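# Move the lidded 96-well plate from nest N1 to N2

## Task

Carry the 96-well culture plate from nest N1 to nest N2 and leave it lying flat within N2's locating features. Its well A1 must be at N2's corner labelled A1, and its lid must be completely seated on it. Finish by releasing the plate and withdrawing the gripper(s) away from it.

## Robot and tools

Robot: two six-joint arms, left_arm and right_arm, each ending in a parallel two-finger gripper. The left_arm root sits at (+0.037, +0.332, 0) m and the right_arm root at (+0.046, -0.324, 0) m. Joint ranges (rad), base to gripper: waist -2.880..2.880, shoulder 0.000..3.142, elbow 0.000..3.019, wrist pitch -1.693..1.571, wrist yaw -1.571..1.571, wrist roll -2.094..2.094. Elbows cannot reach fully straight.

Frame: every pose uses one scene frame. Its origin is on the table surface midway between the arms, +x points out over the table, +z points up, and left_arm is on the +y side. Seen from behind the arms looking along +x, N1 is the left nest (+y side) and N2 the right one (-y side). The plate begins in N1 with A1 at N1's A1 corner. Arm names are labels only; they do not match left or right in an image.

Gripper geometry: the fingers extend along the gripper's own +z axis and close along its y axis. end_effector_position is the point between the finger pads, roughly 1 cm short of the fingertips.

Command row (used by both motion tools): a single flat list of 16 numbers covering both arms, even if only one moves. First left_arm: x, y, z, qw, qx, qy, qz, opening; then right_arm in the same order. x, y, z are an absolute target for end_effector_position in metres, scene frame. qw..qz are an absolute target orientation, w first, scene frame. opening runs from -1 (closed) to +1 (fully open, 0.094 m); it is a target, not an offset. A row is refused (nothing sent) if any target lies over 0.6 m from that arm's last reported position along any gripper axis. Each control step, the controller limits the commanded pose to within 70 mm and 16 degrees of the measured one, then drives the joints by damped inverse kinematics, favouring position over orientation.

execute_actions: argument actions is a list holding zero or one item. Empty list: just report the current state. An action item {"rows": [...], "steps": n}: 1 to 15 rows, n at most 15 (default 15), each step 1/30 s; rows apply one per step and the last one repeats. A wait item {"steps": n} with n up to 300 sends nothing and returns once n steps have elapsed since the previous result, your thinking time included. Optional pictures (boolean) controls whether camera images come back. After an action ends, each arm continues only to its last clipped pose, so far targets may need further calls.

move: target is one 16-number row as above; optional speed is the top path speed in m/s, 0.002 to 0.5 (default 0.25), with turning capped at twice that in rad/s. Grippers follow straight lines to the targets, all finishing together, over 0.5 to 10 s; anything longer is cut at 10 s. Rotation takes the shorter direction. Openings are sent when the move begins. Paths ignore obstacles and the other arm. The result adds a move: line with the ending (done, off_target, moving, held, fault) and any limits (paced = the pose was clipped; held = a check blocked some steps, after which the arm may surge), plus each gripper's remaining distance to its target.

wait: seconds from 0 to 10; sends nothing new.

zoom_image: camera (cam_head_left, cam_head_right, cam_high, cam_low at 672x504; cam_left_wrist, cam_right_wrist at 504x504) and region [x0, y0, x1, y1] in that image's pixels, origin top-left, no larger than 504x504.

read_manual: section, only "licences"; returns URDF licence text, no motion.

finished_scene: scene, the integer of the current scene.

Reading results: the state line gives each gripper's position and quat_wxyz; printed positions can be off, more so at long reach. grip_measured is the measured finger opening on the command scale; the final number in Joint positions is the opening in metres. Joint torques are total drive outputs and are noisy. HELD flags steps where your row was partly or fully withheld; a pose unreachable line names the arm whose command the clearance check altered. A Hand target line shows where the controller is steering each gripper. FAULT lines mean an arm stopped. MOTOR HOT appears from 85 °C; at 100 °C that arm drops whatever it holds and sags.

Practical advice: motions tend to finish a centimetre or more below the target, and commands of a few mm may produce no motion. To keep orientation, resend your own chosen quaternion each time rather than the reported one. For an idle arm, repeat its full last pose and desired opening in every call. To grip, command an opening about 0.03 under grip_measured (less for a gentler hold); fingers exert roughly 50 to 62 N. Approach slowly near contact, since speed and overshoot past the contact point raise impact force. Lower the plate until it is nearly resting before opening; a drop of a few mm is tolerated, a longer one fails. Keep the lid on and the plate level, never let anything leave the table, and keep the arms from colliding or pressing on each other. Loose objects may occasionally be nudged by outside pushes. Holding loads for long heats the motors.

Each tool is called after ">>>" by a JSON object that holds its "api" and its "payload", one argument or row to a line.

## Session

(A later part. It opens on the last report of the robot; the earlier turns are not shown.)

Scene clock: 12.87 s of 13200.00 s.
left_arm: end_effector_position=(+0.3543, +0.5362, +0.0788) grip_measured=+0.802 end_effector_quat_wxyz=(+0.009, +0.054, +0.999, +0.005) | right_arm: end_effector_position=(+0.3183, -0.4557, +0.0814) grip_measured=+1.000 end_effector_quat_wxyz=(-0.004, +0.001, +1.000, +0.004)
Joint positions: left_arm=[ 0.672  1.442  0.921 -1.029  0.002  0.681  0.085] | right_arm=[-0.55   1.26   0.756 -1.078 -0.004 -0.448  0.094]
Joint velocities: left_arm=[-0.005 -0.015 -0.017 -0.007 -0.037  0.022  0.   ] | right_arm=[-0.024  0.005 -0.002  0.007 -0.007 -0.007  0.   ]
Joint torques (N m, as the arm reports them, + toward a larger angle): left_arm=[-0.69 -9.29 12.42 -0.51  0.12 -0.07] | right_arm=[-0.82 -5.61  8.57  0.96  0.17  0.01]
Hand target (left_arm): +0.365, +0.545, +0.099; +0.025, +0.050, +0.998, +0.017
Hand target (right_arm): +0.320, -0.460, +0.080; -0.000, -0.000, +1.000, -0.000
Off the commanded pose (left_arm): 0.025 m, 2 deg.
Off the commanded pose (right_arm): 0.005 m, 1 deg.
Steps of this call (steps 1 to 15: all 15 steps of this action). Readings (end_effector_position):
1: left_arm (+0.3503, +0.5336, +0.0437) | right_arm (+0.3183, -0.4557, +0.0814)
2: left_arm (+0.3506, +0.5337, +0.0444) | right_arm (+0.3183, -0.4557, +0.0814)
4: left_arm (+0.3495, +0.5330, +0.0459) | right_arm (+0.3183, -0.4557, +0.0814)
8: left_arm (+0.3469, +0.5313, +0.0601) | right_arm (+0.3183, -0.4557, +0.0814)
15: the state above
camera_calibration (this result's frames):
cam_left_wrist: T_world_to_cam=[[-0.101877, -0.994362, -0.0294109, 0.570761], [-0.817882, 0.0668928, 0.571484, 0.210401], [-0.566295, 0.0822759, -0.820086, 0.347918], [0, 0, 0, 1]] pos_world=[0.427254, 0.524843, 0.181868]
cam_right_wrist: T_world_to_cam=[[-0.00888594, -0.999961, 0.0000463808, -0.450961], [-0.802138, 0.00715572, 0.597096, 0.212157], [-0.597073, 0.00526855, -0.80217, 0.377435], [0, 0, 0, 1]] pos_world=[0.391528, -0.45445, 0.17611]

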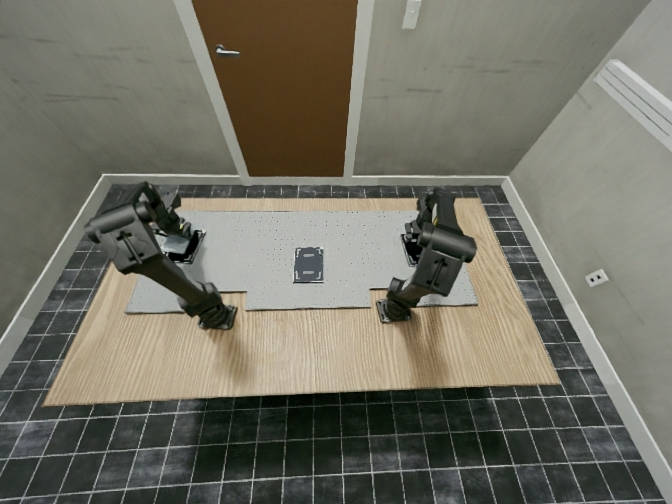

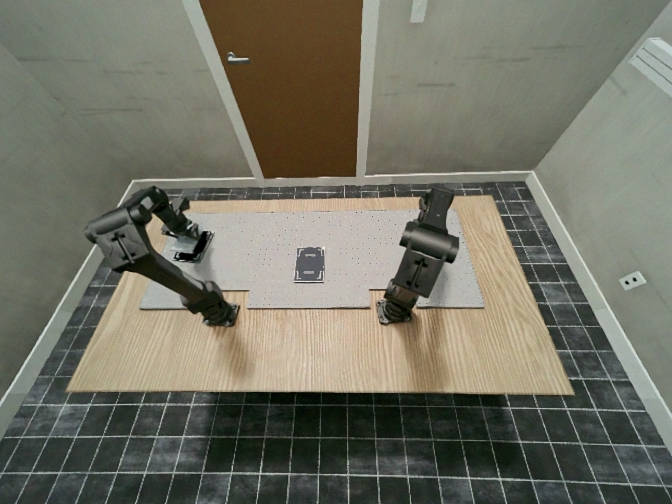

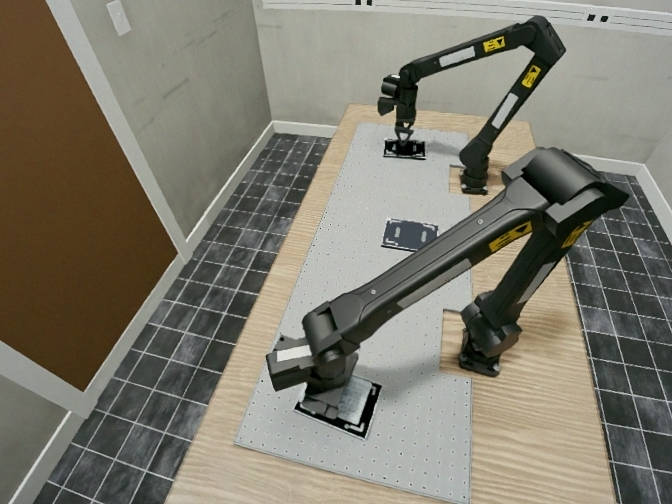

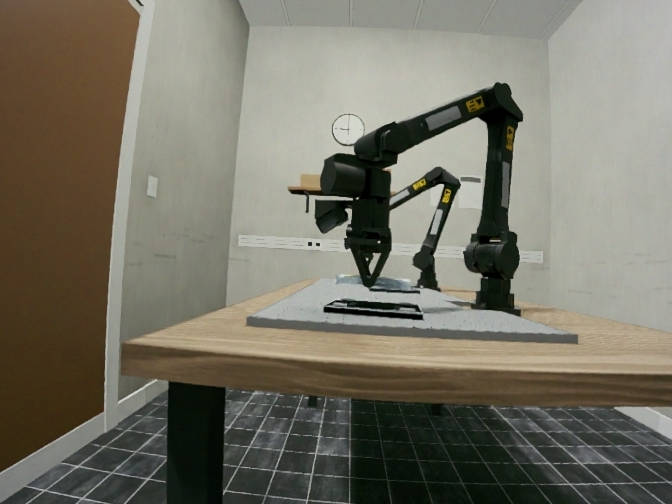

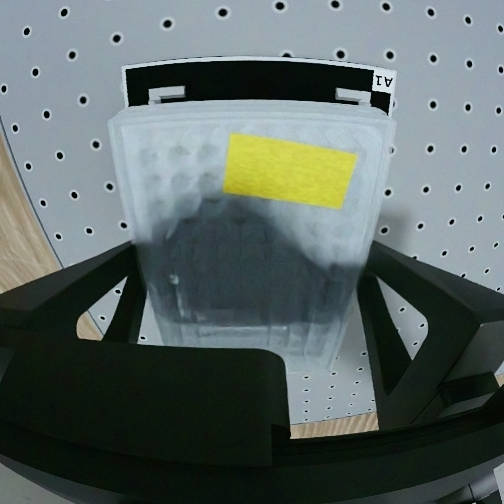

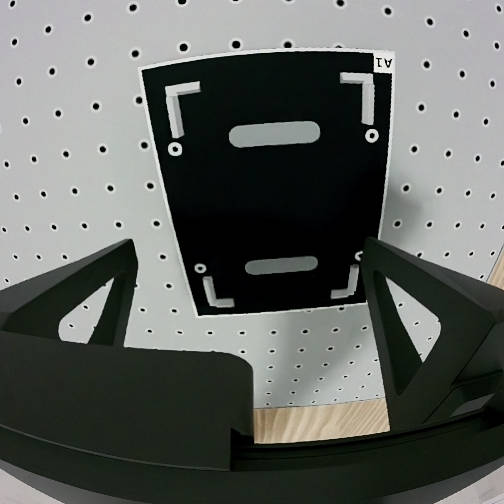

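>>> {"api": "move", "payload": {
  "target": [0.256,-0.002,0.11,0,-0.01,1,0,0.77,0.32,-0.46,0.08,0,0,1,0,1]
}}

>>> {"api": "move", "payload": {
  "target": [0.259,-0.002,0.062,0,-0.01,1,0,0.77,0.32,-0.46,0.08,0,0,1,0,1],
  "speed": 0.04
}}

Scene clock: 16.40 s of 13200.00 s.
left_arm: end_effector_position=(+0.2566, +0.0021, +0.0985) grip_measured=+0.802 end_effector_quat_wxyz=(-0.006, -0.005, +1.000, -0.010) | right_arm: end_effector_position=(+0.3183, -0.4557, +0.0814) grip_measured=+1.000 end_effector_quat_wxyz=(-0.004, +0.001, +1.000, +0.004)
Joint positions: left_arm=[-0.877  1.47   1.01  -1.1    0.021 -0.984  0.085] | right_arm=[-0.55   1.26   0.756 -1.078 -0.004 -0.448  0.094]
Joint velocities: left_arm=[-0.005 -0.015  0.007  0.007 -0.051 -0.051  0.   ] | right_arm=[ 0.005 -0.015 -0.007  0.002  0.051 -0.037  0.   ]
Joint torques (N m, as the arm reports them, + toward a larger angle): left_arm=[-2.33 -7.37 13.13 -0.47 -0.12 -0.18] | right_arm=[-0.42 -5.59  8.57  0.89  0.18  0.01]
Hand target (left_arm): +0.265, -0.010, +0.111; +0.001, -0.010, +1.000, -0.018
Hand target (right_arm): +0.320, -0.460, +0.080; -0.000, -0.000, +1.000, -0.000
Off the commanded pose (left_arm): 0.012 m, 1 deg.
Off the commanded pose (right_arm): 0.005 m, 1 deg.
move: off_target (left_arm)
camera_calibration (this result's frames):
cam_left_wrist: T_world_to_cam=[[0.0140319, -0.9999, 0.00168407, -0.00240713], [-0.803304, -0.0102701, 0.59548, 0.148938], [-0.595404, -0.00970856, -0.803368, 0.358689], [0, 0, 0, 1]] pos_world=[0.333241, 0.00260506, 0.199474]
cam_right_wrist: T_world_to_cam=[[-0.00888594, -0.999961, 0.0000463808, -0.450961], [-0.802138, 0.00715572, 0.597096, 0.212157], [-0.597073, 0.00526855, -0.80217, 0.377435], [0, 0, 0, 1]] pos_world=[0.391528, -0.45445, 0.17611]

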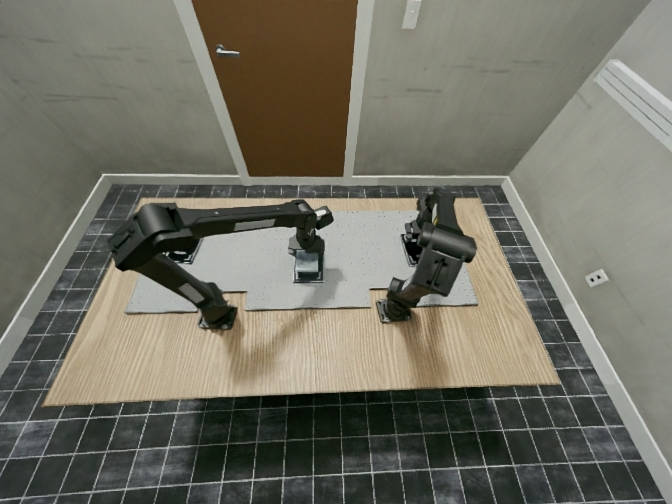

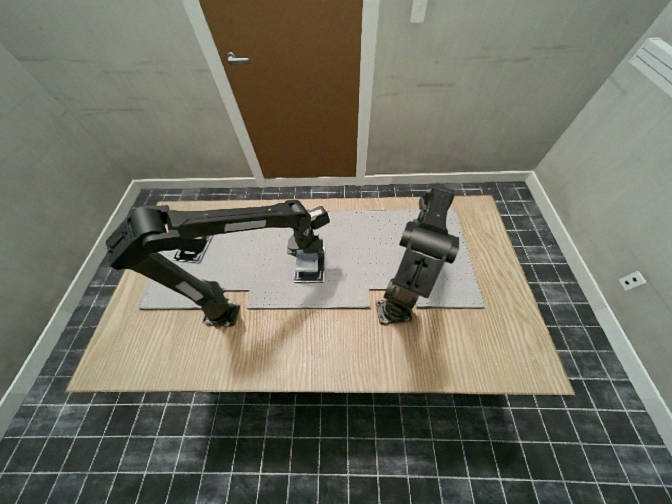

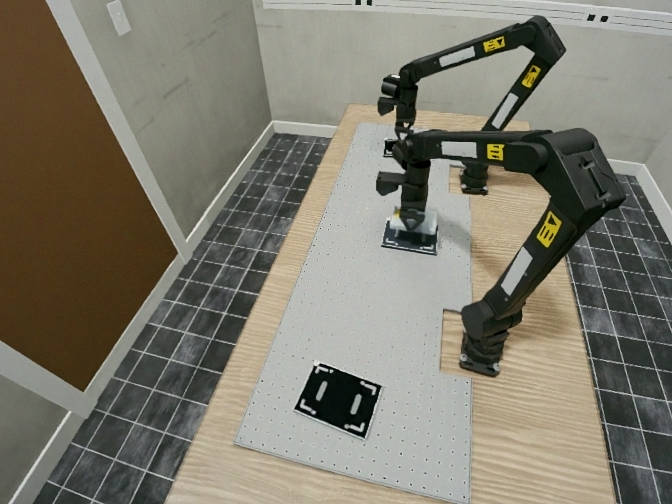

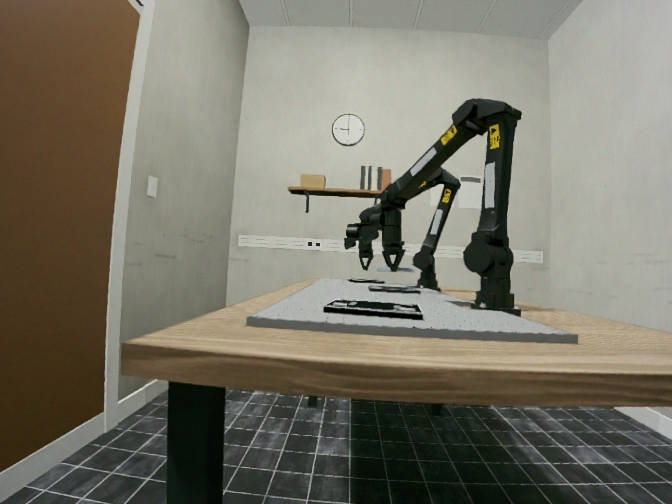

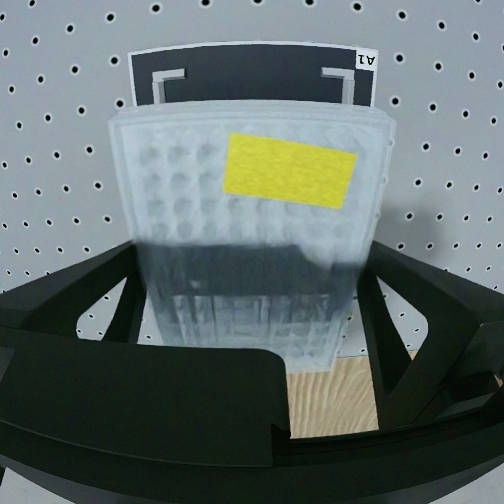

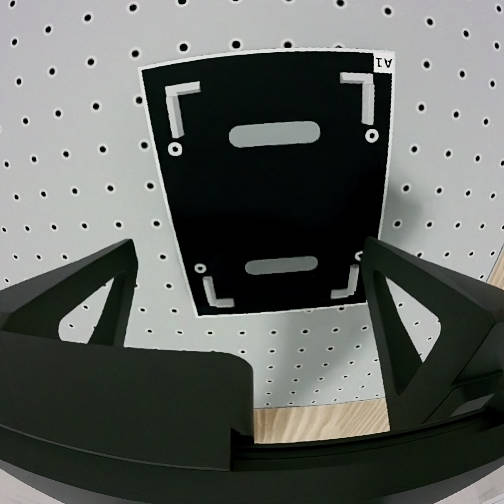

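Scene clock: 17.63 s of 13200.00 s.
left_arm: end_effector_position=(+0.2591, +0.0037, +0.0654) grip_measured=+0.802 end_effector_quat_wxyz=(-0.004, -0.010, +1.000, +0.002) | right_arm: end_effector_position=(+0.3183, -0.4557, +0.0814) grip_measured=+1.000 end_effector_quat_wxyz=(-0.004, +0.001, +1.000, +0.004)
Joint positions: left_arm=[-0.877  1.527  0.974 -1.026  0.003 -0.994  0.085] | right_arm=[-0.55   1.26   0.756 -1.078 -0.004 -0.448  0.094]
Joint velocities: left_arm=[ 0.005 -0.005  0.007 -0.002  0.051  0.022  0.   ] | right_arm=[-0.015 -0.015 -0.002  0.007  0.051 -0.051  0.   ]
Joint torques (N m, as the arm reports them, + toward a larger angle): left_arm=[-2.34 -7.83  9.05  0.73 -0.16 -0.16] | right_arm=[-0.77 -5.69  8.61  0.89  0.21  0.01]
Hand target (left_arm): +0.259, -0.003, +0.062; -0.000, -0.010, +1.000, -0.000
Hand target (right_arm): +0.320, -0.460, +0.080; -0.000, -0.000, +1.000, -0.000
Off the commanded pose (left_arm): 0.007 m, 0 deg.
Off the commanded pose (right_arm): 0.005 m, 1 deg.
move: done
camera_calibration (this result's frames):
cam_left_wrist: T_world_to_cam=[[0.0243947, -0.99943, -0.0233281, -0.00185784], [-0.805549, -0.0334707, 0.591583, 0.171694], [-0.592027, 0.00436041, -0.805907, 0.332828], [0, 0, 0, 1]] pos_world=[0.335396, 0.00243866, 0.166614]
cam_right_wrist: T_world_to_cam=[[-0.00888594, -0.999961, 0.0000463808, -0.450961], [-0.802138, 0.00715572, 0.597096, 0.212157], [-0.597073, 0.00526855, -0.80217, 0.377435], [0, 0, 0, 1]] pos_world=[0.391528, -0.45445, 0.17611]

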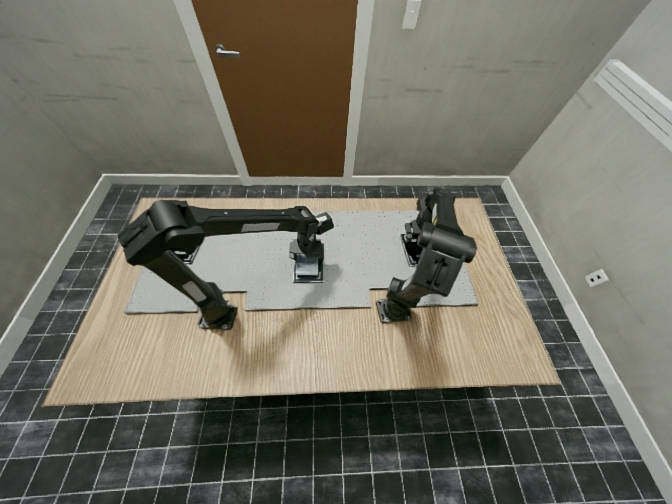

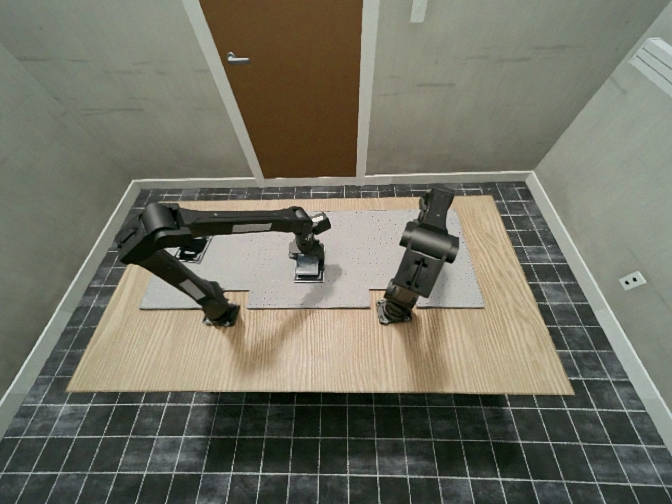

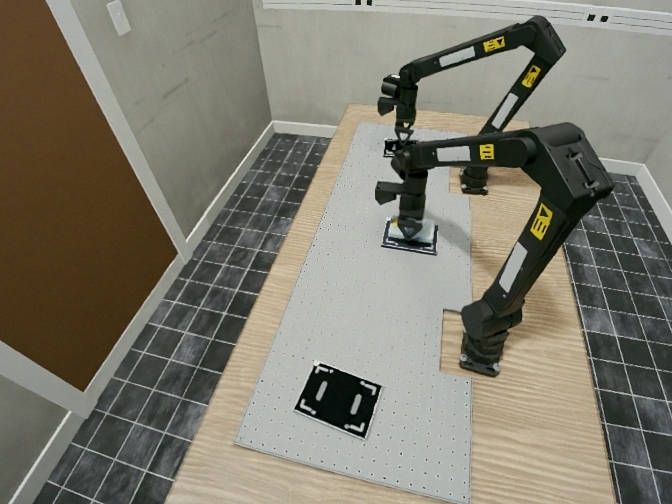

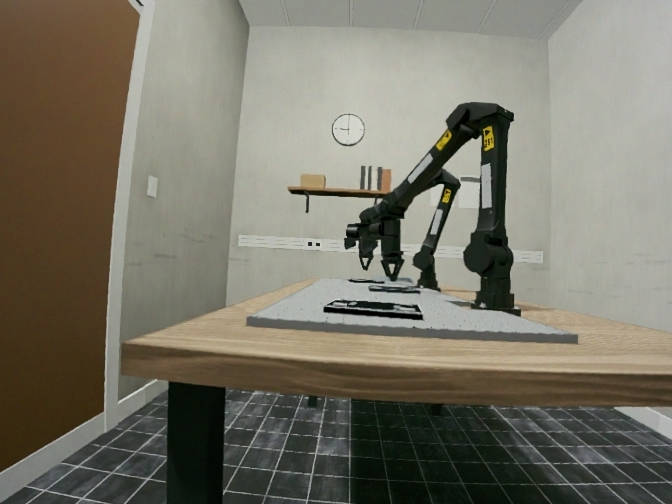

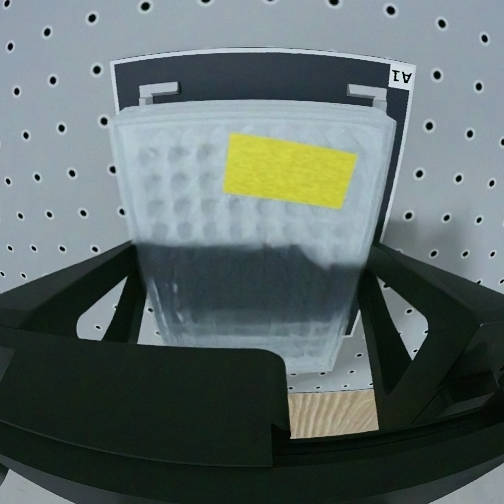

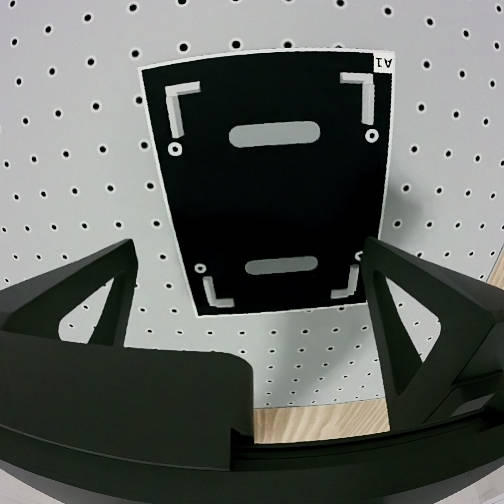

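>>> {"api": "move", "payload": {
  "target": [0.258,-0.006,0.047,0,-0.01,1,0,0.77,0.32,-0.46,0.08,0,0,1,0,1],
  "speed": 0.02
}}

Scene clock: 19.33 s of 13200.00 s.
left_arm: end_effector_position=(+0.2599, +0.0005, +0.0516) grip_measured=+0.802 end_effector_quat_wxyz=(-0.003, -0.012, +1.000, +0.001) | right_arm: end_effector_position=(+0.3183, -0.4557, +0.0814) grip_measured=+1.000 end_effector_quat_wxyz=(-0.004, +0.001, +1.000, +0.004)
Joint positions: left_arm=[-0.88   1.554  0.963 -0.985  0.003 -1.002  0.085] | right_arm=[-0.55   1.26   0.756 -1.078 -0.004 -0.448  0.094]
Joint velocities: left_arm=[-0.005  0.005 -0.007 -0.022 -0.037  0.11  -0.001] | right_arm=[ 0.005 -0.005  0.007 -0.007 -0.022 -0.037  0.   ]
Joint torques (N m, as the arm reports them, + toward a larger angle): left_arm=[-2.47 -8.3   8.56  0.69 -0.13 -0.15] | right_arm=[-0.51 -5.79  8.67  0.97  0.19  0.02]
Hand target (left_arm): +0.258, -0.006, +0.047; -0.000, -0.010, +1.000, -0.000
Hand target (right_arm): +0.320, -0.460, +0.080; -0.000, -0.000, +1.000, -0.000
Off the commanded pose (left_arm): 0.008 m, 0 deg.
Off the commanded pose (right_arm): 0.005 m, 1 deg.
move: done
camera_calibration (this result's frames):
cam_left_wrist: T_world_to_cam=[[0.0290033, -0.999356, -0.021125, -0.00673305], [-0.806291, -0.0358811, 0.59043, 0.180574], [-0.590808, -0.0000915288, -0.806813, 0.321884], [0, 0, 0, 1]] pos_world=[0.335962, -0.000220049, 0.152941]
cam_right_wrist: T_world_to_cam=[[-0.00888594, -0.999961, 0.0000463808, -0.450961], [-0.802138, 0.00715572, 0.597096, 0.212157], [-0.597073, 0.00526855, -0.80217, 0.377435], [0, 0, 0, 1]] pos_world=[0.391528, -0.45445, 0.17611]

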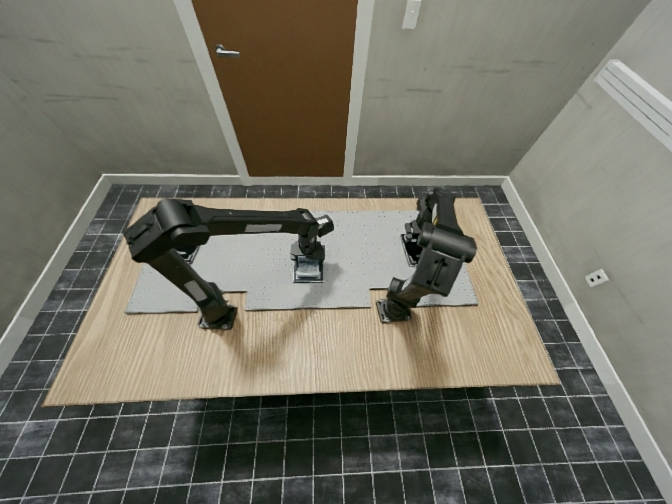

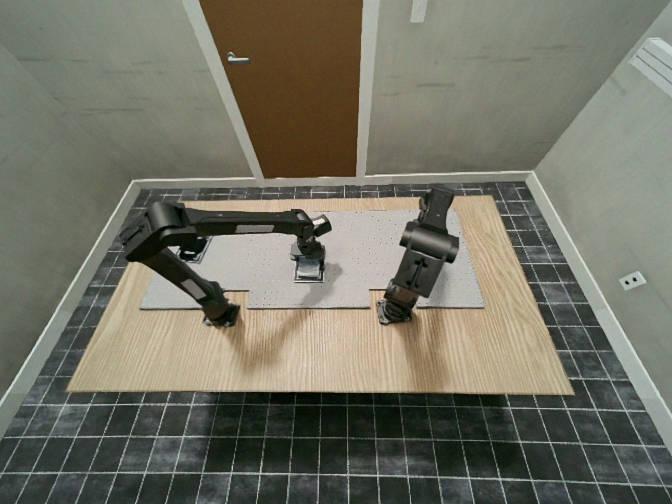

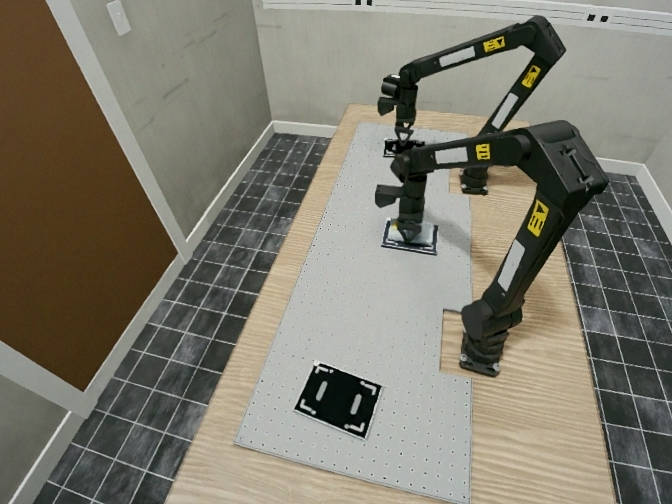

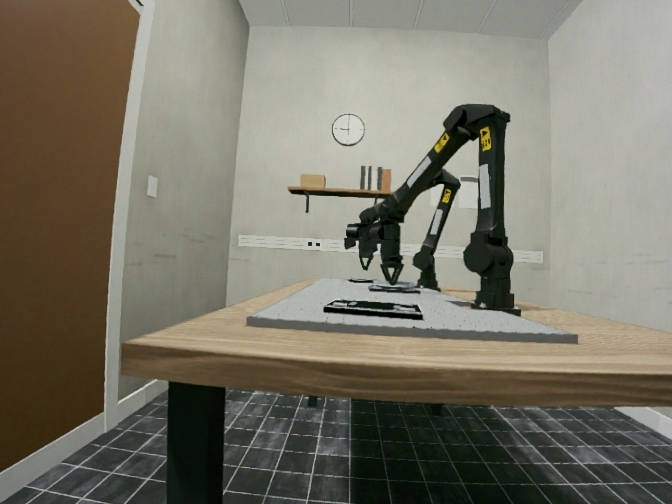

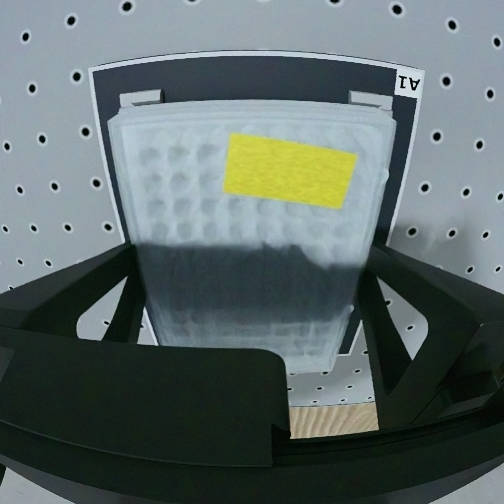

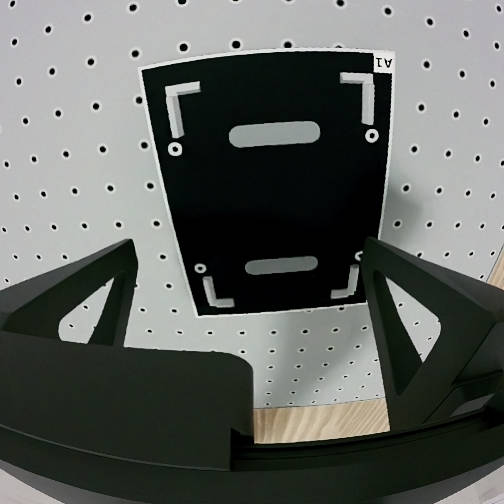

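>>> {"api": "move", "payload": {
  "target": [0.255,-0.008,0.036,0,-0.006,1,0,0.77,0.32,-0.46,0.08,0,0,1,0,1],
  "speed": 0.015
}}

Scene clock: 21.37 s of 13200.00 s.
left_arm: end_effector_position=(+0.2589, -0.0006, +0.0463) grip_measured=+0.802 end_effector_quat_wxyz=(-0.000, -0.013, +1.000, -0.000) | right_arm: end_effector_position=(+0.3183, -0.4557, +0.0814) grip_measured=+1.000 end_effector_quat_wxyz=(-0.004, +0.001, +1.000, +0.004)
Joint positions: left_arm=[-0.885  1.561  0.954 -0.964  0.001 -1.008  0.085] | right_arm=[-0.55   1.26   0.756 -1.078 -0.004 -0.448  0.094]
Joint velocities: left_arm=[-0.015 -0.005  0.007  0.002 -0.022 -0.051  0.001] | right_arm=[-0.015 -0.005 -0.022  0.027  0.007 -0.037  0.   ]
Joint torques (N m, as the arm reports them, + toward a larger angle): left_arm=[-2.96 -7.44  8.31  1.03  0.   -0.04] | right_arm=[-0.72 -5.74  8.62  1.    0.18  0.02]
Hand target (left_arm): +0.255, -0.008, +0.036; -0.000, -0.006, +1.000, -0.000
Hand target (right_arm): +0.320, -0.460, +0.080; -0.000, -0.000, +1.000, -0.000
Off the commanded pose (left_arm): 0.013 m, 1 deg.
Off the commanded pose (right_arm): 0.005 m, 1 deg.
move: off_target (left_arm)
camera_calibration (this result's frames):
cam_left_wrist: T_world_to_cam=[[0.0302457, -0.999385, -0.0177183, -0.0083528], [-0.809434, -0.0348893, 0.586174, 0.183932], [-0.586432, -0.00338745, -0.809992, 0.316044], [0, 0, 0, 1]] pos_world=[0.334472, -0.000859822, 0.148029]
cam_right_wrist: T_world_to_cam=[[-0.00888594, -0.999961, 0.0000463808, -0.450961], [-0.802138, 0.00715572, 0.597096, 0.212157], [-0.597073, 0.00526855, -0.80217, 0.377435], [0, 0, 0, 1]] pos_world=[0.391528, -0.45445, 0.17611]

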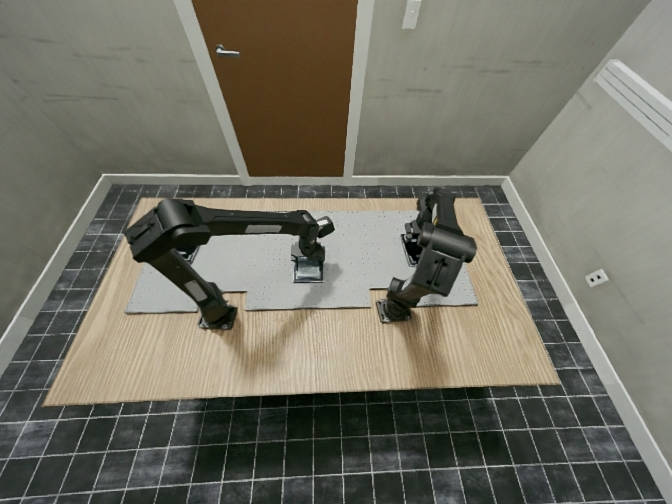

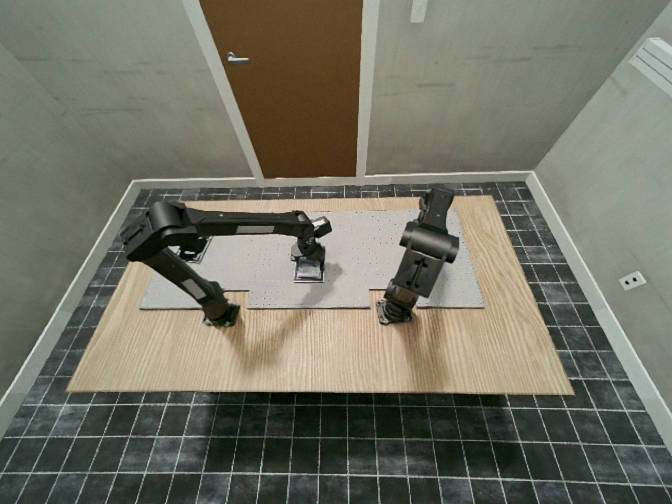

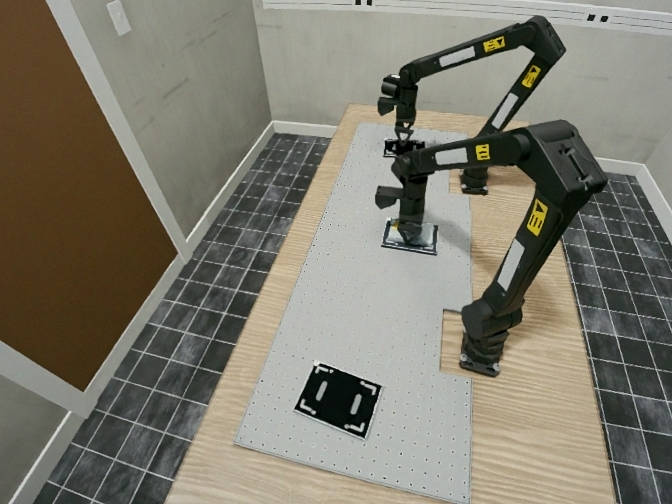

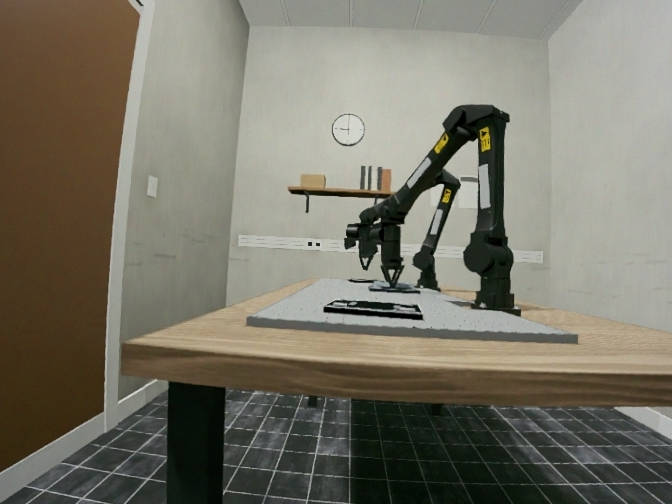

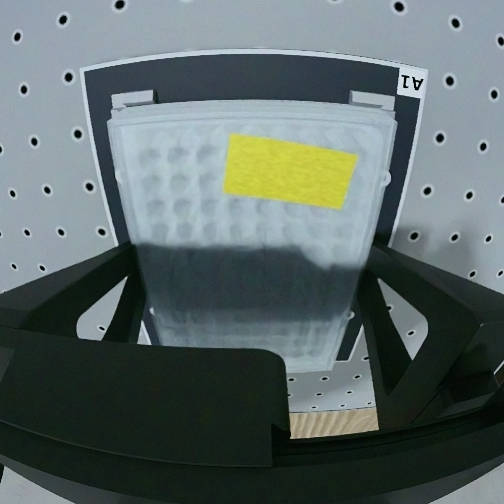

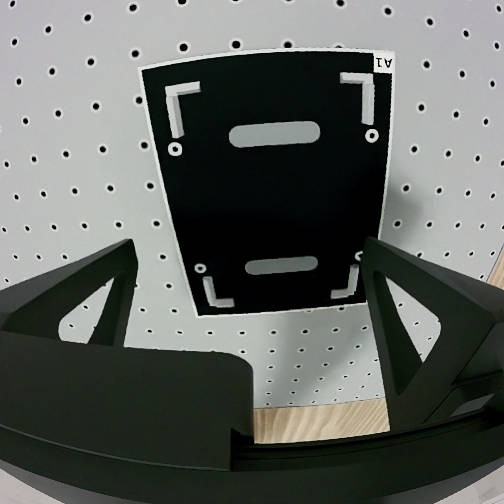

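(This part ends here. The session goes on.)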